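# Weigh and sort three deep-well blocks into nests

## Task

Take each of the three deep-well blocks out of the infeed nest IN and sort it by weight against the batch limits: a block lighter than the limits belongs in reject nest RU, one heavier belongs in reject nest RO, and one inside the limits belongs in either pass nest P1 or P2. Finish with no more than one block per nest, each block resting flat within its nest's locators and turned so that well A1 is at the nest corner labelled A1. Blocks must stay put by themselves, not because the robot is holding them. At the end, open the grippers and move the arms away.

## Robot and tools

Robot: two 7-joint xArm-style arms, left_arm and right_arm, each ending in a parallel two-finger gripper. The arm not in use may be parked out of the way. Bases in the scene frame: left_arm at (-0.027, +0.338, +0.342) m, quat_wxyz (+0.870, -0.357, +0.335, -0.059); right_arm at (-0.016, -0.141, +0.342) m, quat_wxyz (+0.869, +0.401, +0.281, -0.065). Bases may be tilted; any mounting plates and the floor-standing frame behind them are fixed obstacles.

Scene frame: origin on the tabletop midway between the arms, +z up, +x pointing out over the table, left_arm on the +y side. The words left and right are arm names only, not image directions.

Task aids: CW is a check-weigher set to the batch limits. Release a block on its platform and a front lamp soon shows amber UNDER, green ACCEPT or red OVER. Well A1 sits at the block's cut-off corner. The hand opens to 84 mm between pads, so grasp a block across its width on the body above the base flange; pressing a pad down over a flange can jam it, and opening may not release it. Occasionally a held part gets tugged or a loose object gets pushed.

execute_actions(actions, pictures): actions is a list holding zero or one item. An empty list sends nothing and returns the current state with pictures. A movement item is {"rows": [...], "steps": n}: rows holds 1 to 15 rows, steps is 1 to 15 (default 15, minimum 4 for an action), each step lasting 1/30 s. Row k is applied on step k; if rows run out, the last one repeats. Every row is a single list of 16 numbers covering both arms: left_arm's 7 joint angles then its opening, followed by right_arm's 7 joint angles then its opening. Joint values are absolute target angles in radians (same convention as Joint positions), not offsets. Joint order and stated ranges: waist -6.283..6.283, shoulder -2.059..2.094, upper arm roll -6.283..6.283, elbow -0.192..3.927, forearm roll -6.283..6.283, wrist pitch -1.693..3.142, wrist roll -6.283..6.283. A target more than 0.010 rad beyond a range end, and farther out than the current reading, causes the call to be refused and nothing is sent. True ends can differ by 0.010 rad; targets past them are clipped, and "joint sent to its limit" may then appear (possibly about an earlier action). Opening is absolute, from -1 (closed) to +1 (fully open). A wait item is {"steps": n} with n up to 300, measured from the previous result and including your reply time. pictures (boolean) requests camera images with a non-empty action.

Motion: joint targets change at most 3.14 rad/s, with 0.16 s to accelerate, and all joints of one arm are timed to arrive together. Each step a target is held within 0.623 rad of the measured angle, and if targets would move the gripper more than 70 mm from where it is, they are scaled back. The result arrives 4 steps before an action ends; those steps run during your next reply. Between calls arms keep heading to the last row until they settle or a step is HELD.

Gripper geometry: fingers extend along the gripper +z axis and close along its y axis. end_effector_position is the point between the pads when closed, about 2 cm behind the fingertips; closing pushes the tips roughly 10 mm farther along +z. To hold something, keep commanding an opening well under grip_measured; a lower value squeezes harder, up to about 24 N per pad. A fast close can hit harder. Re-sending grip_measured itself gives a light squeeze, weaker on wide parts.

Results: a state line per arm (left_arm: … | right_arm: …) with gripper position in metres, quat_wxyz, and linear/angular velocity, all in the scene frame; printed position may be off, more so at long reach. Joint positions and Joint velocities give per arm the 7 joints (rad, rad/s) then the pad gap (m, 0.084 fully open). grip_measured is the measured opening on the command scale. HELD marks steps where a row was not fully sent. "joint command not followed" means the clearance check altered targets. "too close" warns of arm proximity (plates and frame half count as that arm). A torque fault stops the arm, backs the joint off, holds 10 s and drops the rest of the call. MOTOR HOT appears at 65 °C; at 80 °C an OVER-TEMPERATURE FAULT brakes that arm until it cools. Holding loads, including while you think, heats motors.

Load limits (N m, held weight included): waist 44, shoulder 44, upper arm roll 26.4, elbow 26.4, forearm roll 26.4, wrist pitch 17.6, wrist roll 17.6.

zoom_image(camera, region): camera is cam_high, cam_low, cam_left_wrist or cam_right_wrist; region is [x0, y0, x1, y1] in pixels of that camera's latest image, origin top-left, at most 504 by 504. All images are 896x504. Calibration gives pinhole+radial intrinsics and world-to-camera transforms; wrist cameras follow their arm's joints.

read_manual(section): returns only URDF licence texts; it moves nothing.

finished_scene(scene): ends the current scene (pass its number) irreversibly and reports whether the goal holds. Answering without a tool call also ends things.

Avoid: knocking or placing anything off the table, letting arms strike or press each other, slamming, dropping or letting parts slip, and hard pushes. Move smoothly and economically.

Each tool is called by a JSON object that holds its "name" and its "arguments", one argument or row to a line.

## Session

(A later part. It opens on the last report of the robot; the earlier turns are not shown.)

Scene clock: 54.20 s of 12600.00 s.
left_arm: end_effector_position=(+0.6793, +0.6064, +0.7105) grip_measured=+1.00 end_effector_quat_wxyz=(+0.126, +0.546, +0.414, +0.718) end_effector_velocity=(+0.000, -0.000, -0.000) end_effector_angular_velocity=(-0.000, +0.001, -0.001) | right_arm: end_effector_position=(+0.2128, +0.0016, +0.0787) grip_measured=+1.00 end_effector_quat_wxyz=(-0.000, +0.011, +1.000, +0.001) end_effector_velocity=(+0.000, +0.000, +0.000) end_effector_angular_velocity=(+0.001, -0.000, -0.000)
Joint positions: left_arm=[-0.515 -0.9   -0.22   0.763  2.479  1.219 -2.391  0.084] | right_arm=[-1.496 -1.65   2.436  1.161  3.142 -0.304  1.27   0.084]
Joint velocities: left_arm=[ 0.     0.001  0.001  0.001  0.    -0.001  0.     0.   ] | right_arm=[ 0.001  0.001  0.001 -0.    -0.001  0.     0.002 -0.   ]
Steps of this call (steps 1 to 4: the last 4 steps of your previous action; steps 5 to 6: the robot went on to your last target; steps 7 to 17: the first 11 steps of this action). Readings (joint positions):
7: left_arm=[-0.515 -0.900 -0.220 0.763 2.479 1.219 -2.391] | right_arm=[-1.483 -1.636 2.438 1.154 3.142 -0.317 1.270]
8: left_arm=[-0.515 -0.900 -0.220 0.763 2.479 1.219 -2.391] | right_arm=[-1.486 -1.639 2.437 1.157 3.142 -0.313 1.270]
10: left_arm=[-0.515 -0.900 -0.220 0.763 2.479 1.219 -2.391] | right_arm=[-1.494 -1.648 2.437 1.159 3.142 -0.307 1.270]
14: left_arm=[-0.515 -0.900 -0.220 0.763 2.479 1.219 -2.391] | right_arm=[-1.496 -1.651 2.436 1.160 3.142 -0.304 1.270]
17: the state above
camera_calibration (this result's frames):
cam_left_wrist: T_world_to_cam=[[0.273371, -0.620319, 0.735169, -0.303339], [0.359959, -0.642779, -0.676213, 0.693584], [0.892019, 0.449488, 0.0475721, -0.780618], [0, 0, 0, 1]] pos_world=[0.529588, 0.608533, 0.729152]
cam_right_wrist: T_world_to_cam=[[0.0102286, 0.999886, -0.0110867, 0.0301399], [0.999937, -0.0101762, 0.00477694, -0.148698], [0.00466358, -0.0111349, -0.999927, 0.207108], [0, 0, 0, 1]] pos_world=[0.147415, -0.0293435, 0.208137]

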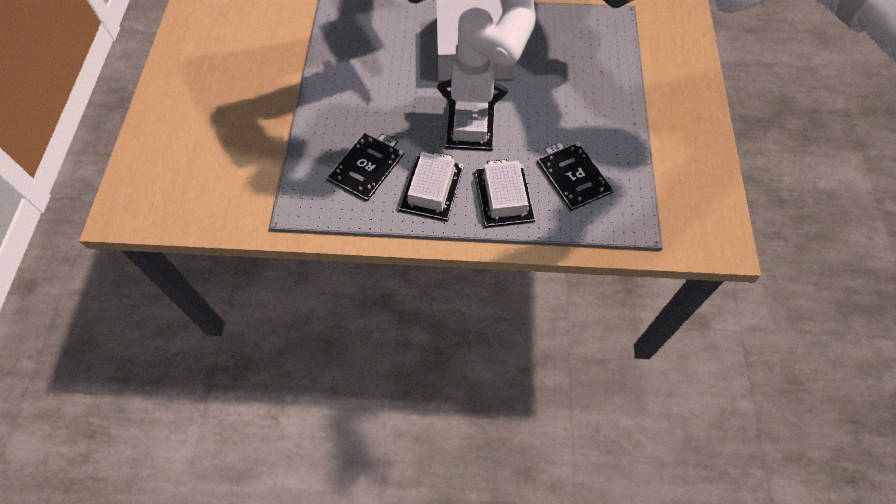

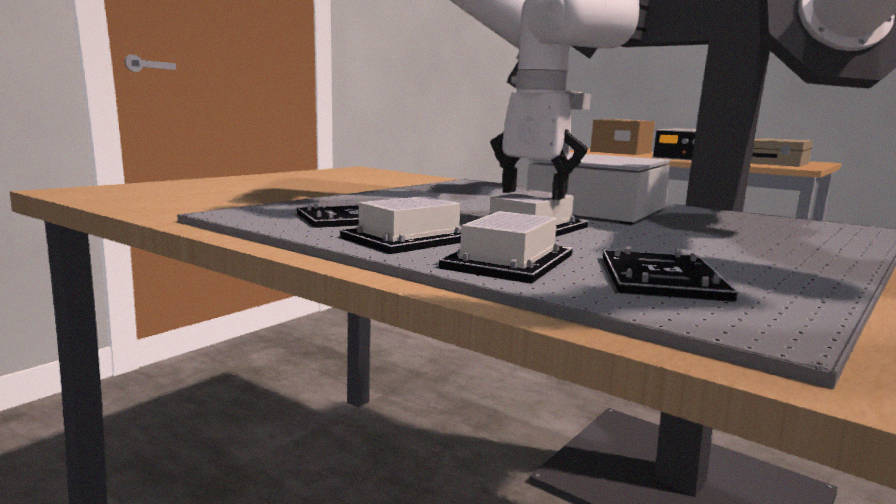

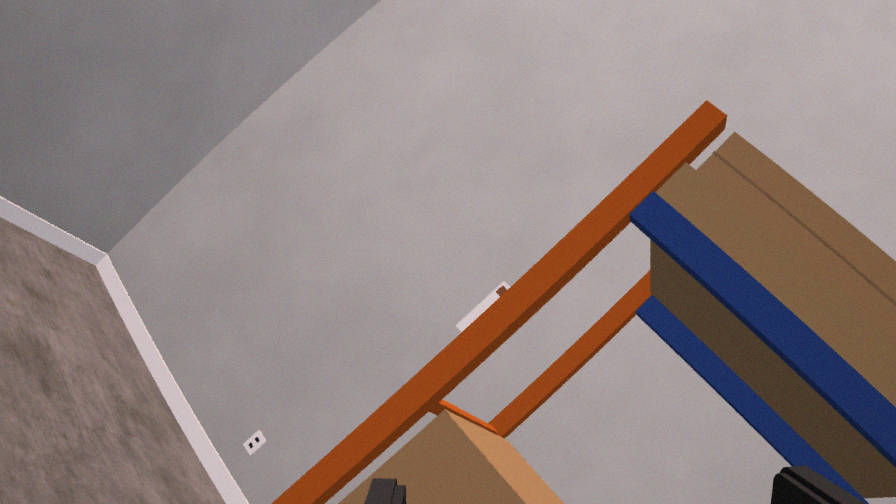

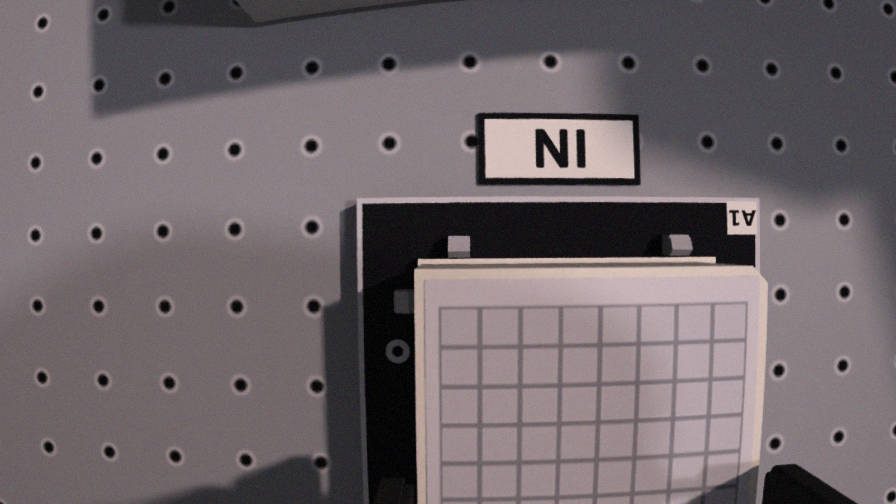

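{"name": "execute_actions", "arguments": {
  "actions": [
    {"rows":[[-0.515,-0.9,-0.22,0.763,2.479,1.219,-2.391,1,-1.5017,-1.6572,2.4359,1.1646,3.1416,-0.2998,1.27,1],[-0.515,-0.9,-0.22,0.763,2.479,1.219,-2.391,1,-1.5017,-1.6572,2.4359,1.1646,3.1416,-0.2998,1.27,1],[-0.515,-0.9,-0.22,0.763,2.479,1.219,-2.391,1,-1.5055,-1.6617,2.4355,1.1676,3.1416,-0.297,1.27,1],[-0.515,-0.9,-0.22,0.763,2.479,1.219,-2.391,1,-1.5055,-1.6617,2.4355,1.1676,3.1416,-0.297,1.27,1],[-0.515,-0.9,-0.22,0.763,2.479,1.219,-2.391,1,-1.5094,-1.6661,2.4351,1.1706,3.1416,-0.2942,1.27,1],[-0.515,-0.9,-0.22,0.763,2.479,1.219,-2.391,1,-1.5094,-1.6661,2.4351,1.1706,3.1416,-0.2942,1.27,1],[-0.515,-0.9,-0.22,0.763,2.479,1.219,-2.391,1,-1.5132,-1.6706,2.4347,1.1737,3.1416,-0.2914,1.27,1],[-0.515,-0.9,-0.22,0.763,2.479,1.219,-2.391,1,-1.5132,-1.6706,2.4347,1.1737,3.1416,-0.2914,1.27,1],[-0.515,-0.9,-0.22,0.763,2.479,1.219,-2.391,1,-1.517,-1.675,2.4343,1.1768,3.1416,-0.2886,1.27,1],[-0.515,-0.9,-0.22,0.763,2.479,1.219,-2.391,1,-1.517,-1.675,2.4343,1.1768,3.1416,-0.2886,1.27,1],[-0.515,-0.9,-0.22,0.763,2.479,1.219,-2.391,1,-1.5209,-1.6795,2.4339,1.1799,3.1416,-0.2859,1.27,1]],"steps":15}
  ]
}}

{"name": "execute_actions", "arguments": {
  "actions": [
    {"steps":6}
  ]
}}

Scene clock: 54.97 s of 12600.00 s.
left_arm: end_effector_position=(+0.6793, +0.6064, +0.7105) grip_measured=+1.00 end_effector_quat_wxyz=(+0.126, +0.546, +0.414, +0.718) end_effector_velocity=(-0.000, +0.000, +0.000) end_effector_angular_velocity=(-0.000, -0.001, +0.001) | right_arm: end_effector_position=(+0.2128, +0.0013, +0.0682) grip_measured=+1.00 end_effector_quat_wxyz=(-0.000, +0.011, +1.000, +0.000) end_effector_velocity=(+0.000, +0.000, -0.030) end_effector_angular_velocity=(+0.001, -0.001, -0.000)
Joint positions: left_arm=[-0.515 -0.9   -0.22   0.763  2.479  1.219 -2.391  0.084] | right_arm=[-1.516 -1.674  2.434  1.176  3.142 -0.29   1.27   0.084]
Joint velocities: left_arm=[ 0.    -0.    -0.     0.     0.     0.001 -0.     0.   ] | right_arm=[-0.057 -0.066 -0.006  0.045 -0.     0.042 -0.     0.   ]
Steps of this call (steps 1 to 4: the last 4 steps of your previous action; steps 5 to 12: the robot went on to your last target; steps 13 to 23: the first 11 steps of this action). Readings (joint positions):
13: left_arm=[-0.515 -0.900 -0.220 0.763 2.479 1.219 -2.391] | right_arm=[-1.496 -1.651 2.436 1.161 3.142 -0.304 1.270]
14: left_arm=[-0.515 -0.900 -0.220 0.763 2.479 1.219 -2.391] | right_arm=[-1.498 -1.653 2.436 1.162 3.142 -0.303 1.270]
16: left_arm=[-0.515 -0.900 -0.220 0.763 2.479 1.219 -2.391] | right_arm=[-1.502 -1.658 2.436 1.165 3.142 -0.299 1.270]
20: left_arm=[-0.515 -0.900 -0.220 0.763 2.479 1.219 -2.391] | right_arm=[-1.510 -1.667 2.435 1.171 3.142 -0.294 1.270]
23: the state above

Scene clock: 55.17 s of 12600.00 s.
left_arm: end_effector_position=(+0.6793, +0.6064, +0.7105) grip_measured=+1.00 end_effector_quat_wxyz=(+0.126, +0.546, +0.414, +0.718) end_effector_velocity=(+0.000, +0.000, -0.001) end_effector_angular_velocity=(-0.000, +0.001, +0.000) | right_arm: end_effector_position=(+0.2128, +0.0012, +0.0656) grip_measured=+1.00 end_effector_quat_wxyz=(-0.001, +0.011, +1.000, +0.000) end_effector_velocity=(+0.001, +0.000, +0.000) end_effector_angular_velocity=(+0.001, -0.002, -0.001)
Joint positions: left_arm=[-0.515 -0.9   -0.22   0.763  2.479  1.219 -2.391  0.084] | right_arm=[-1.521 -1.679  2.434  1.18   3.142 -0.286  1.27   0.084]
Joint velocities: left_arm=[-0.     0.     0.001 -0.    -0.     0.     0.     0.   ] | right_arm=[ 0.     0.    -0.002  0.001  0.    -0.     0.     0.   ]
Kept back: nothing.
Steps of this call (steps 1 to 4: the last 4 steps of your previous action; steps 5 to 6: the robot went on to your last target). Readings (joint positions):
1: left_arm=[-0.515 -0.900 -0.220 0.763 2.479 1.219 -2.391] | right_arm=[-1.518 -1.676 2.434 1.177 3.142 -0.288 1.270]
2: left_arm=[-0.515 -0.900 -0.220 0.763 2.479 1.219 -2.391] | right_arm=[-1.519 -1.678 2.434 1.179 3.142 -0.287 1.270]
4: left_arm=[-0.515 -0.900 -0.220 0.763 2.479 1.219 -2.391] | right_arm=[-1.521 -1.679 2.434 1.180 3.142 -0.286 1.270]
6: the state above

{"name": "execute_actions", "arguments": {
  "actions": [
    {"rows":[[-0.515,-0.9,-0.22,0.763,2.479,1.219,-2.391,1,-1.5257,-1.685,2.4333,1.1838,3.1416,-0.2824,1.27,1],[-0.515,-0.9,-0.22,0.763,2.479,1.219,-2.391,1,-1.5257,-1.685,2.4333,1.1838,3.1416,-0.2824,1.27,1],[-0.515,-0.9,-0.22,0.763,2.479,1.219,-2.391,1,-1.5305,-1.6906,2.4328,1.1878,3.1416,-0.279,1.27,1],[-0.515,-0.9,-0.22,0.763,2.479,1.219,-2.391,1,-1.5305,-1.6906,2.4328,1.1878,3.1416,-0.279,1.27,1],[-0.515,-0.9,-0.22,0.763,2.479,1.219,-2.391,1,-1.5405,-1.7022,2.4315,1.1964,3.1416,-0.2724,1.27,1],[-0.515,-0.9,-0.22,0.763,2.479,1.219,-2.391,1,-1.5405,-1.7022,2.4315,1.1964,3.1416,-0.2724,1.27,1],[-0.515,-0.9,-0.22,0.763,2.479,1.219,-2.391,1,-1.5505,-1.7139,2.4301,1.2052,3.1416,-0.2658,1.27,1],[-0.515,-0.9,-0.22,0.763,2.479,1.219,-2.391,1,-1.5505,-1.7139,2.4301,1.2052,3.1416,-0.2658,1.27,1],[-0.515,-0.9,-0.22,0.763,2.479,1.219,-2.391,1,-1.5606,-1.7255,2.4287,1.2143,3.1416,-0.2594,1.27,1]],"steps":15}
  ]
}}

{"name": "execute_actions", "arguments": {
  "actions": [
    {"rows":[[-0.515,-0.9,-0.22,0.763,2.479,1.219,-2.391,1,-1.5606,-1.7255,2.4287,1.2143,3.1416,-0.2594,1.27,-1]],"steps":12}
  ]
}}

{"name": "execute_actions", "arguments": {
  "actions": [
    {"rows":[[-0.515,-0.9,-0.22,0.763,2.479,1.219,-2.391,1,-1.5209,-1.6795,2.4339,1.1799,3.1416,-0.2859,1.27,-1]],"steps":8}
  ]
}}

{"name": "execute_actions", "arguments": {
  "actions": [
    {"rows":[[-0.515,-0.9,-0.22,0.763,2.479,1.219,-2.391,1,-1.25,-1.385,2.44,1.067,3.1416,-0.573,1.276,-1]],"steps":15}
  ]
}}

{"name": "execute_actions", "arguments": {
  "actions": [
    {"steps":6}
  ]
}}

{"name": "execute_actions", "arguments": {
  "actions": [
    {"rows":[[-0.515,-0.9,-0.22,0.763,2.479,1.219,-2.391,1,-1.0178,-1.6291,2.9456,1.1849,3.1416,-0.5658,1.8776,-1]],"steps":15}
  ]
}}

{"name": "execute_actions", "arguments": {
  "actions": [
    {"steps":12}
  ]
}}

{"name": "execute_actions", "arguments": {
  "actions": [
    {"rows":[[-0.515,-0.9,-0.22,0.763,2.479,1.219,-2.391,1,-1.0379,-1.728,2.9429,1.2103,3.1416,-0.491,1.8776,-1],[-0.515,-0.9,-0.22,0.763,2.479,1.219,-2.391,1,-1.0379,-1.728,2.9429,1.2103,3.1416,-0.491,1.8776,-1],[-0.515,-0.9,-0.22,0.763,2.479,1.219,-2.391,1,-1.0379,-1.728,2.9429,1.2103,3.1416,-0.491,1.8776,-1],[-0.515,-0.9,-0.22,0.763,2.479,1.219,-2.391,1,-1.0379,-1.728,2.9429,1.2103,3.1416,-0.491,1.8776,-1],[-0.515,-0.9,-0.22,0.763,2.479,1.219,-2.391,1,-1.0379,-1.728,2.9429,1.2103,3.1416,-0.491,1.8776,-1],[-0.515,-0.9,-0.22,0.763,2.479,1.219,-2.391,1,-1.0379,-1.728,2.9429,1.2103,3.1416,-0.491,1.8776,-1],[-0.515,-0.9,-0.22,0.763,2.479,1.219,-2.391,1,-1.0428,-1.752,2.9423,1.217,3.1416,-0.473,1.8776,-1],[-0.515,-0.9,-0.22,0.763,2.479,1.219,-2.391,1,-1.0428,-1.752,2.9423,1.217,3.1416,-0.473,1.8776,-1],[-0.515,-0.9,-0.22,0.763,2.479,1.219,-2.391,1,-1.0428,-1.752,2.9423,1.217,3.1416,-0.473,1.8776,-1],[-0.515,-0.9,-0.22,0.763,2.479,1.219,-2.391,1,-1.0452,-1.764,2.942,1.2204,3.1416,-0.464,1.8776,-1]],"steps":15}
  ]
}}

{"name": "execute_actions", "arguments": {
  "actions": [
    {"rows":[[-0.515,-0.9,-0.22,0.763,2.479,1.219,-2.391,1,-1.0452,-1.764,2.942,1.2204,3.1416,-0.464,1.8776,1]],"steps":10}
  ]
}}

{"name": "execute_actions", "arguments": {
  "actions": [
    {"rows":[[-0.515,-0.9,-0.22,0.763,2.479,1.219,-2.391,1,-1.0355,-1.716,2.9432,1.207,3.1416,-0.5,1.8776,1]],"steps":12}
  ]
}}

{"name": "execute_actions", "arguments": {
  "actions": [
    {"steps":40}
  ],
  "pictures": true
}}

Scene clock: 56.57 s of 12600.00 s.
left_arm: end_effector_position=(+0.6793, +0.6064, +0.7105) grip_measured=+1.00 end_effector_quat_wxyz=(+0.126, +0.546, +0.414, +0.718) end_effector_velocity=(+0.000, -0.000, -0.001) end_effector_angular_velocity=(+0.000, +0.001, +0.001) | right_arm: end_effector_position=(+0.2127, +0.0011, +0.0471) grip_measured=+1.00 end_effector_quat_wxyz=(-0.001, +0.011, +1.000, -0.000) end_effector_velocity=(-0.006, -0.007, -0.057) end_effector_angular_velocity=(-0.012, +0.008, +0.007)
Joint positions: left_arm=[-0.515 -0.9   -0.22   0.763  2.479  1.219 -2.391  0.084] | right_arm=[-1.557 -1.721  2.429  1.21   3.142 -0.262  1.27   0.084]
Joint velocities: left_arm=[-0.     0.001  0.001  0.     0.     0.001  0.     0.   ] | right_arm=[-0.108 -0.125 -0.011  0.079 -0.     0.07  -0.003  0.   ]
Steps of this call (steps 1 to 15: the robot went on to your last target; steps 16 to 31: nothing new was sent; steps 32 to 42: the first 11 steps of this action). Readings (joint positions):
32: left_arm=[-0.515 -0.900 -0.220 0.763 2.479 1.219 -2.391] | right_arm=[-1.521 -1.680 2.434 1.180 3.142 -0.286 1.270]
33: left_arm=[-0.515 -0.900 -0.220 0.763 2.479 1.219 -2.391] | right_arm=[-1.522 -1.681 2.434 1.182 3.142 -0.285 1.270]
35: left_arm=[-0.515 -0.900 -0.220 0.763 2.479 1.219 -2.391] | right_arm=[-1.526 -1.686 2.433 1.185 3.142 -0.282 1.270]
39: left_arm=[-0.515 -0.900 -0.220 0.763 2.479 1.219 -2.391] | right_arm=[-1.542 -1.704 2.431 1.198 3.142 -0.271 1.270]
42: the state above

Scene clock: 56.97 s of 12600.00 s.
left_arm: end_effector_position=(+0.6793, +0.6064, +0.7105) grip_measured=+1.00 end_effector_quat_wxyz=(+0.126, +0.546, +0.414, +0.718) end_effector_velocity=(-0.000, +0.000, +0.000) end_effector_angular_velocity=(+0.000, -0.000, +0.001) | right_arm: end_effector_position=(+0.2129, +0.0015, +0.0452) grip_measured=+0.97 end_effector_quat_wxyz=(-0.000, +0.011, +1.000, +0.000) end_effector_velocity=(+0.001, -0.000, +0.000) end_effector_angular_velocity=(-0.000, -0.002, +0.002)
Joint positions: left_arm=[-0.515 -0.9   -0.22   0.763  2.479  1.219 -2.391  0.084] | right_arm=[-1.56  -1.725  2.429  1.214  3.142 -0.259  1.27   0.083]
Joint velocities: left_arm=[ 0.    -0.001 -0.    -0.     0.     0.001 -0.     0.   ] | right_arm=[ 0.    -0.    -0.001  0.    -0.002 -0.     0.    -0.   ]
Steps of this call (steps 1 to 4: the last 4 steps of your previous action; steps 5 to 12: the first 8 steps of this action). Readings (joint positions):
5: left_arm=[-0.515 -0.900 -0.220 0.763 2.479 1.219 -2.391] | right_arm=[-1.560 -1.725 2.429 1.214 3.142 -0.259 1.270]
6: left_arm=[-0.515 -0.900 -0.220 0.763 2.479 1.219 -2.391] | right_arm=[-1.560 -1.725 2.429 1.215 3.142 -0.259 1.270]
8: left_arm=[-0.515 -0.900 -0.220 0.763 2.479 1.219 -2.391] | right_arm=[-1.560 -1.725 2.429 1.214 3.142 -0.259 1.270]
12: the state above

Scene clock: 57.23 s of 12600.00 s.
left_arm: end_effector_position=(+0.6793, +0.6064, +0.7105) grip_measured=+1.00 end_effector_quat_wxyz=(+0.126, +0.546, +0.414, +0.718) end_effector_velocity=(-0.000, +0.000, -0.000) end_effector_angular_velocity=(-0.000, +0.000, +0.000) | right_arm: end_effector_position=(+0.2128, +0.0016, +0.0610) grip_measured=+0.97 end_effector_quat_wxyz=(-0.000, +0.011, +1.000, +0.000) end_effector_velocity=(+0.021, +0.028, +0.144) end_effector_angular_velocity=(+0.060, -0.034, -0.014)
Joint positions: left_arm=[-0.515 -0.9   -0.22   0.763  2.479  1.219 -2.391  0.084] | right_arm=[-1.53  -1.69   2.433  1.188  3.142 -0.28   1.27   0.083]
Joint velocities: left_arm=[ 0.    -0.001  0.001  0.     0.    -0.001 -0.     0.   ] | right_arm=[ 0.268  0.314  0.013 -0.172 -0.001 -0.171  0.002 -0.   ]
Steps of this call (steps 1 to 4: the last 4 steps of your previous action; steps 5 to 8: the first 4 steps of this action). Readings (joint positions):
5: left_arm=[-0.515 -0.900 -0.220 0.763 2.479 1.219 -2.391] | right_arm=[-1.560 -1.725 2.429 1.214 3.142 -0.260 1.270]
6: left_arm=[-0.515 -0.900 -0.220 0.763 2.479 1.219 -2.391] | right_arm=[-1.554 -1.718 2.430 1.207 3.142 -0.263 1.270]
8: the state above

Scene clock: 57.73 s of 12600.00 s.
left_arm: end_effector_position=(+0.6793, +0.6064, +0.7105) grip_measured=+1.00 end_effector_quat_wxyz=(+0.126, +0.546, +0.414, +0.718) end_effector_velocity=(+0.000, -0.001, -0.000) end_effector_angular_velocity=(+0.000, +0.001, -0.001) | right_arm: end_effector_position=(+0.2082, +0.0115, +0.2145) grip_measured=+0.97 end_effector_quat_wxyz=(+0.002, +0.002, +1.000, +0.005) end_effector_velocity=(-0.034, +0.015, +0.161) end_effector_angular_velocity=(+0.073, +0.003, +0.072)
Joint positions: left_arm=[-0.515 -0.9   -0.22   0.763  2.479  1.219 -2.391  0.084] | right_arm=[-1.255 -1.391  2.441  1.075  3.142 -0.562  1.276  0.083]
Joint velocities: left_arm=[-0.     0.001  0.    -0.    -0.    -0.     0.     0.   ] | right_arm=[ 0.293  0.311  0.03  -0.078  0.004 -0.276  0.005 -0.   ]
Steps of this call (steps 1 to 4: the last 4 steps of your previous action; steps 5 to 15: the first 11 steps of this action). Readings (joint positions):
5: left_arm=[-0.515 -0.900 -0.220 0.763 2.479 1.219 -2.391] | right_arm=[-1.520 -1.679 2.434 1.179 3.142 -0.287 1.270]
6: left_arm=[-0.515 -0.900 -0.220 0.763 2.479 1.219 -2.391] | right_arm=[-1.514 -1.672 2.434 1.174 3.142 -0.297 1.270]
8: left_arm=[-0.515 -0.900 -0.220 0.763 2.479 1.219 -2.391] | right_arm=[-1.460 -1.614 2.436 1.144 3.142 -0.359 1.272]
12: left_arm=[-0.515 -0.900 -0.220 0.763 2.479 1.219 -2.391] | right_arm=[-1.324 -1.465 2.437 1.101 3.141 -0.493 1.274]
15: the state above

Scene clock: 57.93 s of 12600.00 s.
left_arm: end_effector_position=(+0.6793, +0.6064, +0.7105) grip_measured=+1.00 end_effector_quat_wxyz=(+0.126, +0.546, +0.414, +0.718) end_effector_velocity=(-0.000, +0.001, -0.000) end_effector_angular_velocity=(-0.000, +0.001, +0.003) | right_arm: end_effector_position=(+0.2064, +0.0051, +0.2150) grip_measured=+0.97 end_effector_quat_wxyz=(+0.000, +0.002, +1.000, -0.003) end_effector_velocity=(+0.001, +0.002, +0.000) end_effector_angular_velocity=(+0.002, -0.001, -0.001)
Joint positions: left_arm=[-0.515 -0.9   -0.22   0.763  2.479  1.219 -2.391  0.084] | right_arm=[-1.252 -1.387  2.44   1.065  3.142 -0.572  1.276  0.083]
Joint velocities: left_arm=[ 0.    -0.001  0.001 -0.001 -0.     0.001 -0.     0.   ] | right_arm=[-0.002 -0.002 -0.001  0.007  0.001 -0.002 -0.001  0.   ]
Kept back: nothing.
Steps of this call (steps 1 to 4: the last 4 steps of your previous action; steps 5 to 6: the robot went on to your last target). Readings (joint positions):
1: left_arm=[-0.515 -0.900 -0.220 0.763 2.479 1.219 -2.391] | right_arm=[-1.249 -1.385 2.441 1.073 3.142 -0.568 1.276]
2: left_arm=[-0.515 -0.900 -0.220 0.763 2.479 1.219 -2.391] | right_arm=[-1.249 -1.384 2.441 1.070 3.142 -0.571 1.276]
4: left_arm=[-0.515 -0.900 -0.220 0.763 2.479 1.219 -2.391] | right_arm=[-1.251 -1.386 2.440 1.066 3.142 -0.572 1.276]
6: the state above

Scene clock: 58.30 s of 12600.00 s.
left_arm: end_effector_position=(+0.6793, +0.6064, +0.7105) grip_measured=+1.00 end_effector_quat_wxyz=(+0.126, +0.546, +0.414, +0.718) end_effector_velocity=(-0.000, +0.000, +0.001) end_effector_angular_velocity=(-0.000, -0.002, +0.000) | right_arm: end_effector_position=(+0.0616, +0.0438, +0.2057) grip_measured=+0.97 end_effector_quat_wxyz=(+0.005, -0.005, +1.000, +0.009) end_effector_velocity=(-0.519, -0.013, -0.078) end_effector_angular_velocity=(-0.048, +0.053, +0.009)
Joint positions: left_arm=[-0.515 -0.9   -0.22   0.763  2.479  1.219 -2.391  0.084] | right_arm=[-1.098 -1.548  2.773  1.146  3.142 -0.568  1.671  0.083]
Joint velocities: left_arm=[-0.    -0.001 -0.001  0.001  0.    -0.001  0.     0.   ] | right_arm=[ 0.524 -0.53   1.13   0.252  0.004  0.013  1.317 -0.   ]
Steps of this call (steps 1 to 11: the first 11 steps of this action). Readings (joint positions):
1: left_arm=[-0.515 -0.900 -0.220 0.763 2.479 1.219 -2.391] | right_arm=[-1.252 -1.388 2.440 1.066 3.142 -0.572 1.277]
2: left_arm=[-0.515 -0.900 -0.220 0.763 2.479 1.219 -2.391] | right_arm=[-1.249 -1.392 2.445 1.069 3.141 -0.572 1.288]
4: left_arm=[-0.515 -0.900 -0.220 0.763 2.479 1.219 -2.391] | right_arm=[-1.225 -1.419 2.495 1.084 3.140 -0.571 1.359]
8: left_arm=[-0.515 -0.900 -0.220 0.763 2.479 1.219 -2.391] | right_arm=[-1.150 -1.494 2.662 1.121 3.142 -0.569 1.538]
11: the state above

Scene clock: 58.70 s of 12600.00 s.
left_arm: end_effector_position=(+0.6793, +0.6064, +0.7105) grip_measured=+1.00 end_effector_quat_wxyz=(+0.126, +0.546, +0.414, +0.718) end_effector_velocity=(-0.000, +0.000, +0.000) end_effector_angular_velocity=(-0.000, -0.000, +0.000) | right_arm: end_effector_position=(-0.0142, +0.0320, +0.1908) grip_measured=+0.97 end_effector_quat_wxyz=(+0.000, +0.002, +1.000, +0.001) end_effector_velocity=(-0.012, -0.002, +0.000) end_effector_angular_velocity=(+0.000, +0.012, +0.017)
Joint positions: left_arm=[-0.515 -0.9   -0.22   0.763  2.479  1.219 -2.391  0.084] | right_arm=[-1.019 -1.628  2.941  1.185  3.141 -0.566  1.877  0.083]
Joint velocities: left_arm=[-0.    -0.    -0.    -0.    -0.     0.001  0.     0.   ] | right_arm=[ 0.004 -0.001  0.024  0.003  0.002  0.001  0.004  0.   ]
Kept back: nothing.
Steps of this call (steps 1 to 4: the last 4 steps of your previous action; steps 5 to 12: the robot went on to your last target). Readings (joint positions):
1: left_arm=[-0.515 -0.900 -0.220 0.763 2.479 1.219 -2.391] | right_arm=[-1.081 -1.565 2.811 1.154 3.142 -0.567 1.715]
2: left_arm=[-0.515 -0.900 -0.220 0.763 2.479 1.219 -2.391] | right_arm=[-1.064 -1.583 2.848 1.163 3.142 -0.567 1.758]
4: left_arm=[-0.515 -0.900 -0.220 0.763 2.479 1.219 -2.391] | right_arm=[-1.033 -1.614 2.914 1.177 3.142 -0.566 1.834]
8: left_arm=[-0.515 -0.900 -0.220 0.763 2.479 1.219 -2.391] | right_arm=[-1.018 -1.630 2.945 1.183 3.142 -0.566 1.875]
12: the state above

Scene clock: 59.07 s of 12600.00 s.
left_arm: end_effector_position=(+0.6793, +0.6064, +0.7105) grip_measured=+1.00 end_effector_quat_wxyz=(+0.126, +0.546, +0.414, +0.718) end_effector_velocity=(+0.000, -0.000, +0.000) end_effector_angular_velocity=(+0.000, -0.000, -0.000) | right_arm: end_effector_position=(-0.0163, +0.0317, +0.1395) grip_measured=+0.97 end_effector_quat_wxyz=(-0.000, +0.000, +1.000, +0.000) end_effector_velocity=(-0.004, +0.011, -0.062) end_effector_angular_velocity=(+0.032, +0.009, +0.002)
Joint positions: left_arm=[-0.515 -0.9   -0.22   0.763  2.479  1.219 -2.391  0.084] | right_arm=[-1.043 -1.754  2.942  1.218  3.142 -0.471  1.878  0.083]
Joint velocities: left_arm=[-0.     0.001 -0.001  0.    -0.     0.001 -0.     0.   ] | right_arm=[-0.031 -0.157 -0.005  0.064 -0.001  0.13   0.001 -0.   ]
Steps of this call (steps 1 to 11: the first 11 steps of this action). Readings (joint positions):
1: left_arm=[-0.515 -0.900 -0.220 0.763 2.479 1.219 -2.391] | right_arm=[-1.020 -1.629 2.942 1.185 3.141 -0.565 1.877]
2: left_arm=[-0.515 -0.900 -0.220 0.763 2.479 1.219 -2.391] | right_arm=[-1.022 -1.636 2.942 1.189 3.141 -0.558 1.877]
4: left_arm=[-0.515 -0.900 -0.220 0.763 2.479 1.219 -2.391] | right_arm=[-1.031 -1.687 2.942 1.205 3.141 -0.518 1.877]
8: left_arm=[-0.515 -0.900 -0.220 0.763 2.479 1.219 -2.391] | right_arm=[-1.040 -1.738 2.942 1.208 3.142 -0.487 1.877]
11: the state above

Scene clock: 59.40 s of 12600.00 s.
left_arm: end_effector_position=(+0.6793, +0.6064, +0.7105) grip_measured=+1.00 end_effector_quat_wxyz=(+0.126, +0.546, +0.414, +0.718) end_effector_velocity=(-0.000, +0.001, +0.000) end_effector_angular_velocity=(-0.001, -0.001, +0.001) | right_arm: end_effector_position=(-0.0164, +0.0315, +0.1356) grip_measured=+0.99 end_effector_quat_wxyz=(-0.000, +0.000, +1.000, +0.000) end_effector_velocity=(-0.000, +0.001, +0.001) end_effector_angular_velocity=(+0.003, -0.001, +0.003)
Joint positions: left_arm=[-0.515 -0.9   -0.22   0.763  2.479  1.219 -2.391  0.084] | right_arm=[-1.045 -1.763  2.942  1.221  3.142 -0.464  1.878  0.084]
Joint velocities: left_arm=[ 0.    -0.001  0.     0.001 -0.    -0.     0.     0.   ] | right_arm=[ 0.002  0.001  0.     0.002 -0.001 -0.    -0.     0.008]
Steps of this call (steps 1 to 4: the last 4 steps of your previous action; steps 5 to 10: the first 6 steps of this action). Readings (joint positions):
5: left_arm=[-0.515 -0.900 -0.220 0.763 2.479 1.219 -2.391] | right_arm=[-1.045 -1.763 2.942 1.220 3.142 -0.464 1.878]
6: left_arm=[-0.515 -0.900 -0.220 0.763 2.479 1.219 -2.391] | right_arm=[-1.045 -1.763 2.942 1.220 3.142 -0.464 1.878]
8: left_arm=[-0.515 -0.900 -0.220 0.763 2.479 1.219 -2.391] | right_arm=[-1.045 -1.763 2.942 1.221 3.142 -0.464 1.878]
10: the state above

Scene clock: 59.80 s of 12600.00 s.
left_arm: end_effector_position=(+0.6793, +0.6064, +0.7105) grip_measured=+1.00 end_effector_quat_wxyz=(+0.126, +0.546, +0.414, +0.718) end_effector_velocity=(+0.000, +0.001, -0.000) end_effector_angular_velocity=(-0.000, +0.000, +0.001) | right_arm: end_effector_position=(-0.0166, +0.0330, +0.1557) grip_measured=+1.00 end_effector_quat_wxyz=(-0.001, +0.000, +1.000, +0.001) end_effector_velocity=(+0.005, -0.024, -0.015) end_effector_angular_velocity=(-0.054, -0.013, +0.003)
Joint positions: left_arm=[-0.515 -0.9   -0.22   0.763  2.479  1.219 -2.391  0.084] | right_arm=[-1.035 -1.714  2.943  1.208  3.142 -0.5    1.878  0.084]
Joint velocities: left_arm=[ 0.    -0.001  0.001  0.001  0.    -0.001  0.     0.   ] | right_arm=[-0.006 -0.024  0.004 -0.032 -0.     0.002  0.001 -0.001]
Steps of this call (steps 1 to 4: the last 4 steps of your previous action; steps 5 to 12: the first 8 steps of this action). Readings (joint positions):
5: left_arm=[-0.515 -0.900 -0.220 0.763 2.479 1.219 -2.391] | right_arm=[-1.045 -1.763 2.942 1.220 3.142 -0.465 1.878]
6: left_arm=[-0.515 -0.900 -0.220 0.763 2.479 1.219 -2.391] | right_arm=[-1.044 -1.756 2.942 1.217 3.142 -0.472 1.878]
8: left_arm=[-0.515 -0.900 -0.220 0.763 2.479 1.219 -2.391] | right_arm=[-1.038 -1.727 2.943 1.209 3.142 -0.492 1.878]
12: the state above

Scene clock: 61.13 s of 12600.00 s.
left_arm: end_effector_position=(+0.6793, +0.6064, +0.7105) grip_measured=+1.00 end_effector_quat_wxyz=(+0.126, +0.546, +0.414, +0.718) end_effector_velocity=(+0.000, -0.000, -0.001) end_effector_angular_velocity=(-0.000, +0.001, -0.001) | right_arm: end_effector_position=(-0.0163, +0.0317, +0.1549) grip_measured=+1.00 end_effector_quat_wxyz=(-0.000, +0.000, +1.000, -0.000) end_effector_velocity=(-0.001, -0.000, +0.000) end_effector_angular_velocity=(+0.000, +0.002, -0.001)
Joint positions: left_arm=[-0.515 -0.9   -0.22   0.763  2.479  1.219 -2.391  0.084] | right_arm=[-1.036 -1.716  2.943  1.207  3.142 -0.5    1.878  0.084]
Joint velocities: left_arm=[ 0.     0.001  0.001  0.    -0.    -0.    -0.     0.   ] | right_arm=[ 0.     0.     0.002 -0.     0.002  0.     0.001  0.   ]
Kept back: nothing.
Steps of this call (steps 1 to 4: the last 4 steps of your previous action; steps 5 to 15: the robot went on to your last target; steps 16 to 40: nothing new was sent). Readings (joint positions):
1: left_arm=[-0.515 -0.900 -0.220 0.763 2.479 1.219 -2.391] | right_arm=[-1.035 -1.715 2.943 1.208 3.142 -0.500 1.878]
2: left_arm=[-0.515 -0.900 -0.220 0.763 2.479 1.219 -2.391] | right_arm=[-1.035 -1.716 2.943 1.207 3.142 -0.500 1.878]
4: left_arm=[-0.515 -0.900 -0.220 0.763 2.479 1.219 -2.391] | right_arm=[-1.036 -1.716 2.943 1.207 3.142 -0.500 1.878]
8: left_arm=[-0.515 -0.900 -0.220 0.763 2.479 1.219 -2.391] | right_arm=[-1.036 -1.716 2.943 1.207 3.142 -0.500 1.878]
40: the state above
All arms were judged still, so your last target was given up. Only a new action makes them travel on or press farther. Fingers that are still opening or closing keep moving.
camera_calibration (this result's frames):
cam_left_wrist: T_world_to_cam=[[0.273371, -0.620319, 0.735169, -0.303339], [0.359959, -0.642779, -0.676213, 0.693584], [0.892019, 0.449488, 0.0475721, -0.780618], [0, 0, 0, 1]] pos_world=[0.529588, 0.608533, 0.729152]
cam_right_wrist: T_world_to_cam=[[-0.0105844, 0.999866, -0.012457, 0.00314876], [0.999929, 0.0106505, 0.00525245, 0.0795927], [0.00538442, -0.0124005, -0.999909, 0.284678], [0, 0, 0, 1]] pos_world=[-0.0810866, -0.000465895, 0.284273]

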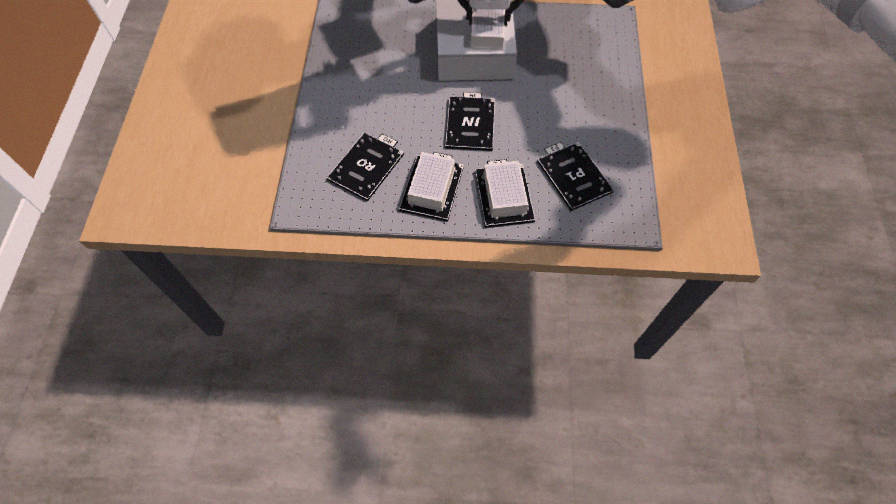

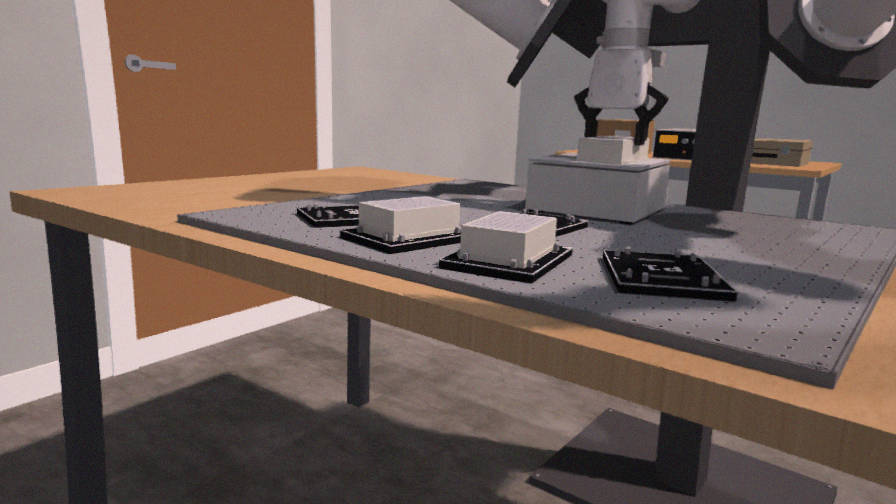

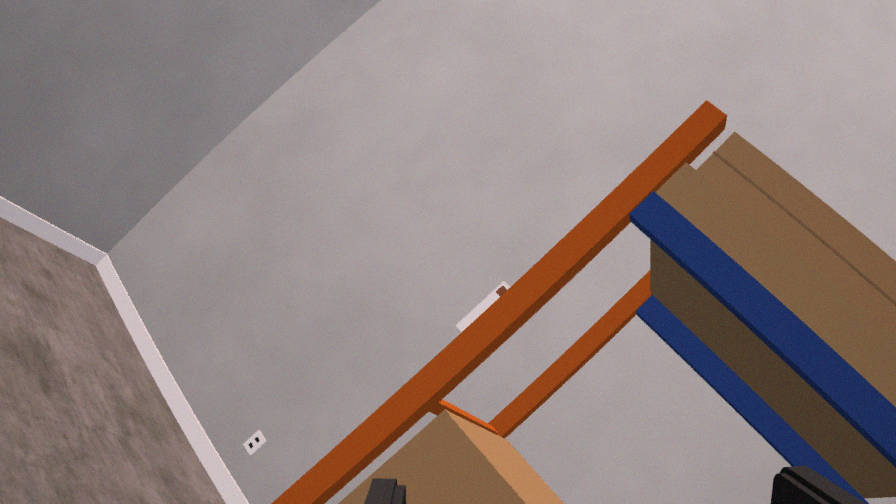

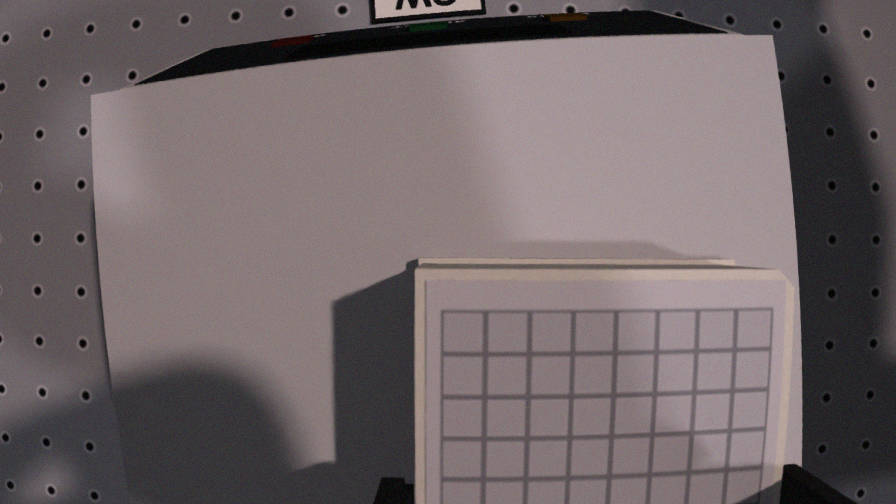

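{"name": "execute_actions", "arguments": {
  "actions": [
    {"rows":[[-0.515,-0.9,-0.22,0.763,2.479,1.219,-2.391,1,-1.0322,-1.7,2.9436,1.2025,3.1416,-0.512,1.8776,1],[-0.515,-0.9,-0.22,0.763,2.479,1.219,-2.391,1,-1.0322,-1.7,2.9436,1.2025,3.1416,-0.512,1.8776,1],[-0.515,-0.9,-0.22,0.763,2.479,1.219,-2.391,1,-1.0322,-1.7,2.9436,1.2025,3.1416,-0.512,1.8776,1],[-0.515,-0.9,-0.22,0.763,2.479,1.219,-2.391,1,-1.029,-1.684,2.944,1.198,3.1416,-0.524,1.8776,1]],"steps":15}
  ]
}}

{"name": "execute_actions", "arguments": {
  "actions": [
    {"steps":30}
  ],
  "pictures": true
}}

Scene clock: 61.70 s of 12600.00 s.
left_arm: end_effector_position=(+0.6793, +0.6064, +0.7105) grip_measured=+1.00 end_effector_quat_wxyz=(+0.126, +0.546, +0.414, +0.718) end_effector_velocity=(-0.000, -0.001, +0.000) end_effector_angular_velocity=(+0.001, -0.001, -0.002) | right_arm: end_effector_position=(-0.0162, +0.0316, +0.1679) grip_measured=+1.00 end_effector_quat_wxyz=(-0.000, +0.000, +1.000, -0.000) end_effector_velocity=(+0.001, -0.009, -0.005) end_effector_angular_velocity=(-0.021, -0.006, +0.003)
Joint positions: left_arm=[-0.515 -0.9   -0.22   0.763  2.479  1.219 -2.391  0.084] | right_arm=[-1.029 -1.684  2.944  1.198  3.142 -0.524  1.878  0.084]
Joint velocities: left_arm=[ 0.     0.001 -0.002 -0.001  0.    -0.001  0.     0.   ] | right_arm=[-0.001 -0.01   0.002 -0.011 -0.    -0.001  0.    -0.   ]
Steps of this call (steps 1 to 6: nothing new was sent; steps 7 to 17: the first 11 steps of this action). Readings (joint positions):
7: left_arm=[-0.515 -0.900 -0.220 0.763 2.479 1.219 -2.391] | right_arm=[-1.035 -1.715 2.943 1.207 3.142 -0.501 1.878]
8: left_arm=[-0.515 -0.900 -0.220 0.763 2.479 1.219 -2.391] | right_arm=[-1.035 -1.712 2.943 1.205 3.142 -0.504 1.878]
10: left_arm=[-0.515 -0.900 -0.220 0.763 2.479 1.219 -2.391] | right_arm=[-1.033 -1.702 2.944 1.203 3.142 -0.511 1.878]
14: left_arm=[-0.515 -0.900 -0.220 0.763 2.479 1.219 -2.391] | right_arm=[-1.029 -1.684 2.944 1.199 3.142 -0.523 1.878]
17: the state above

Scene clock: 62.70 s of 12600.00 s.
left_arm: end_effector_position=(+0.6793, +0.6064, +0.7105) grip_measured=+1.00 end_effector_quat_wxyz=(+0.126, +0.546, +0.414, +0.718) end_effector_velocity=(+0.000, +0.001, -0.001) end_effector_angular_velocity=(-0.000, +0.002, +0.002) | right_arm: end_effector_position=(-0.0162, +0.0315, +0.1679) grip_measured=+1.00 end_effector_quat_wxyz=(-0.000, +0.000, +1.000, -0.000) end_effector_velocity=(-0.000, -0.000, +0.000) end_effector_angular_velocity=(-0.000, +0.001, +0.002)
Joint positions: left_arm=[-0.515 -0.9   -0.22   0.763  2.479  1.219 -2.391  0.084] | right_arm=[-1.029 -1.684  2.944  1.198  3.142 -0.524  1.878  0.084]
Joint velocities: left_arm=[-0.    -0.001  0.002 -0.001 -0.     0.     0.     0.   ] | right_arm=[-0.001  0.     0.001  0.    -0.001 -0.    -0.001  0.   ]
Kept back: nothing.
Steps of this call (steps 1 to 4: the last 4 steps of your previous action; steps 5 to 15: the robot went on to your last target; steps 16 to 30: nothing new was sent). Readings (joint positions):
1: left_arm=[-0.515 -0.900 -0.220 0.763 2.479 1.219 -2.391] | right_arm=[-1.029 -1.684 2.944 1.198 3.142 -0.524 1.878]
2: left_arm=[-0.515 -0.900 -0.220 0.763 2.479 1.219 -2.391] | right_arm=[-1.029 -1.684 2.944 1.198 3.142 -0.524 1.878]
4: left_arm=[-0.515 -0.900 -0.220 0.763 2.479 1.219 -2.391] | right_arm=[-1.029 -1.684 2.944 1.198 3.142 -0.524 1.878]
8: left_arm=[-0.515 -0.900 -0.220 0.763 2.479 1.219 -2.391] | right_arm=[-1.029 -1.684 2.944 1.198 3.142 -0.524 1.878]
30: the state above
All arms were judged still, so your last target was given up. Only a new action makes them travel on or press farther. Fingers that are still opening or closing keep moving.
camera_calibration (this result's frames):
cam_left_wrist: T_world_to_cam=[[0.273371, -0.620319, 0.735169, -0.303339], [0.359959, -0.642779, -0.676213, 0.693584], [0.892019, 0.449487, 0.047572, -0.780618], [0, 0, 0, 1]] pos_world=[0.529588, 0.608533, 0.729152]
cam_right_wrist: T_world_to_cam=[[-0.0105701, 0.999862, -0.0127871, 0.00355581], [0.999929, 0.0106399, 0.0053985, 0.079418], [0.00553381, -0.0127291, -0.999904, 0.297689], [0, 0, 0, 1]] pos_world=[-0.0810221, -0.000610992, 0.297278]

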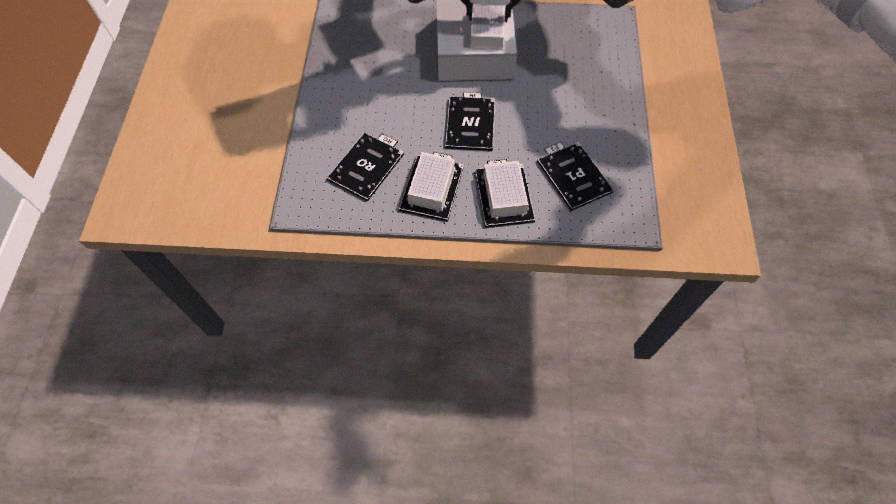

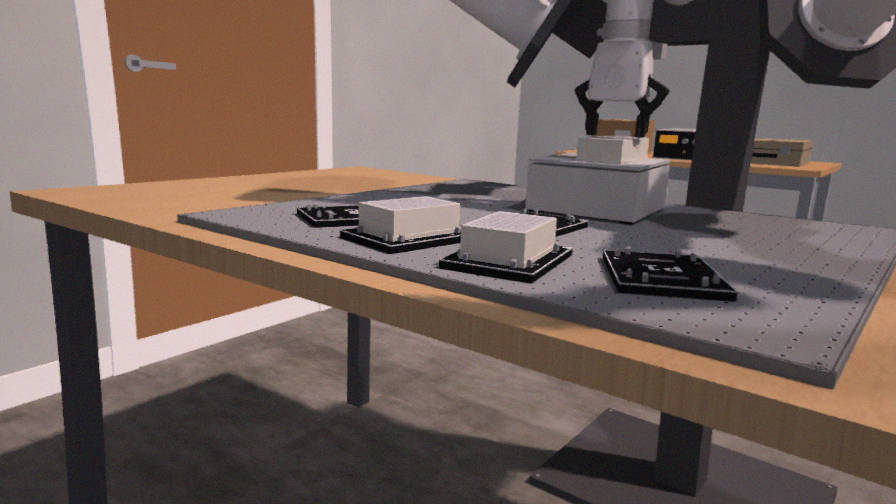

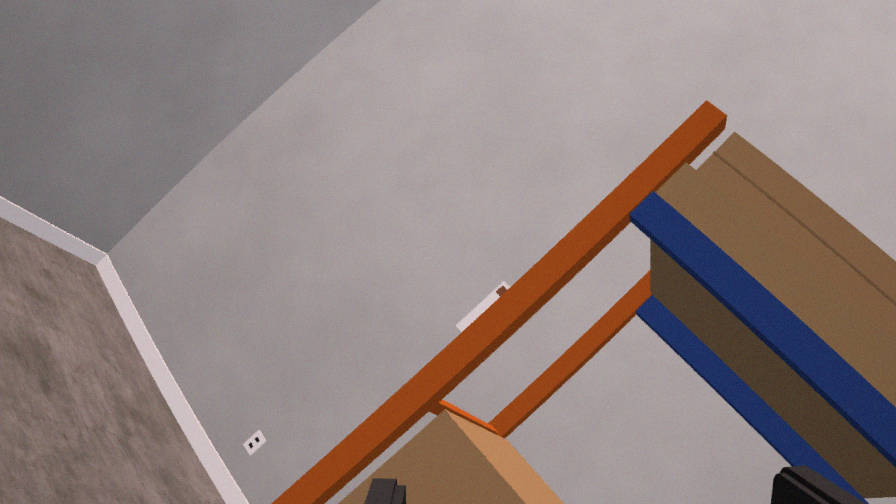

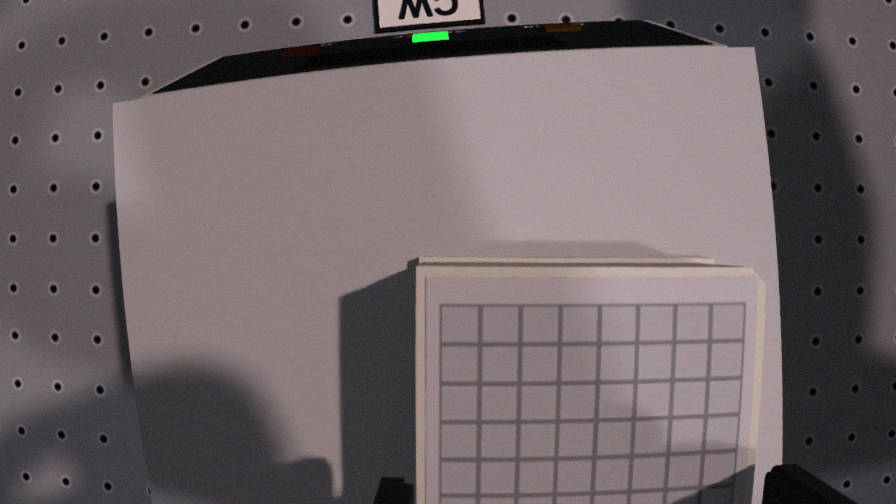

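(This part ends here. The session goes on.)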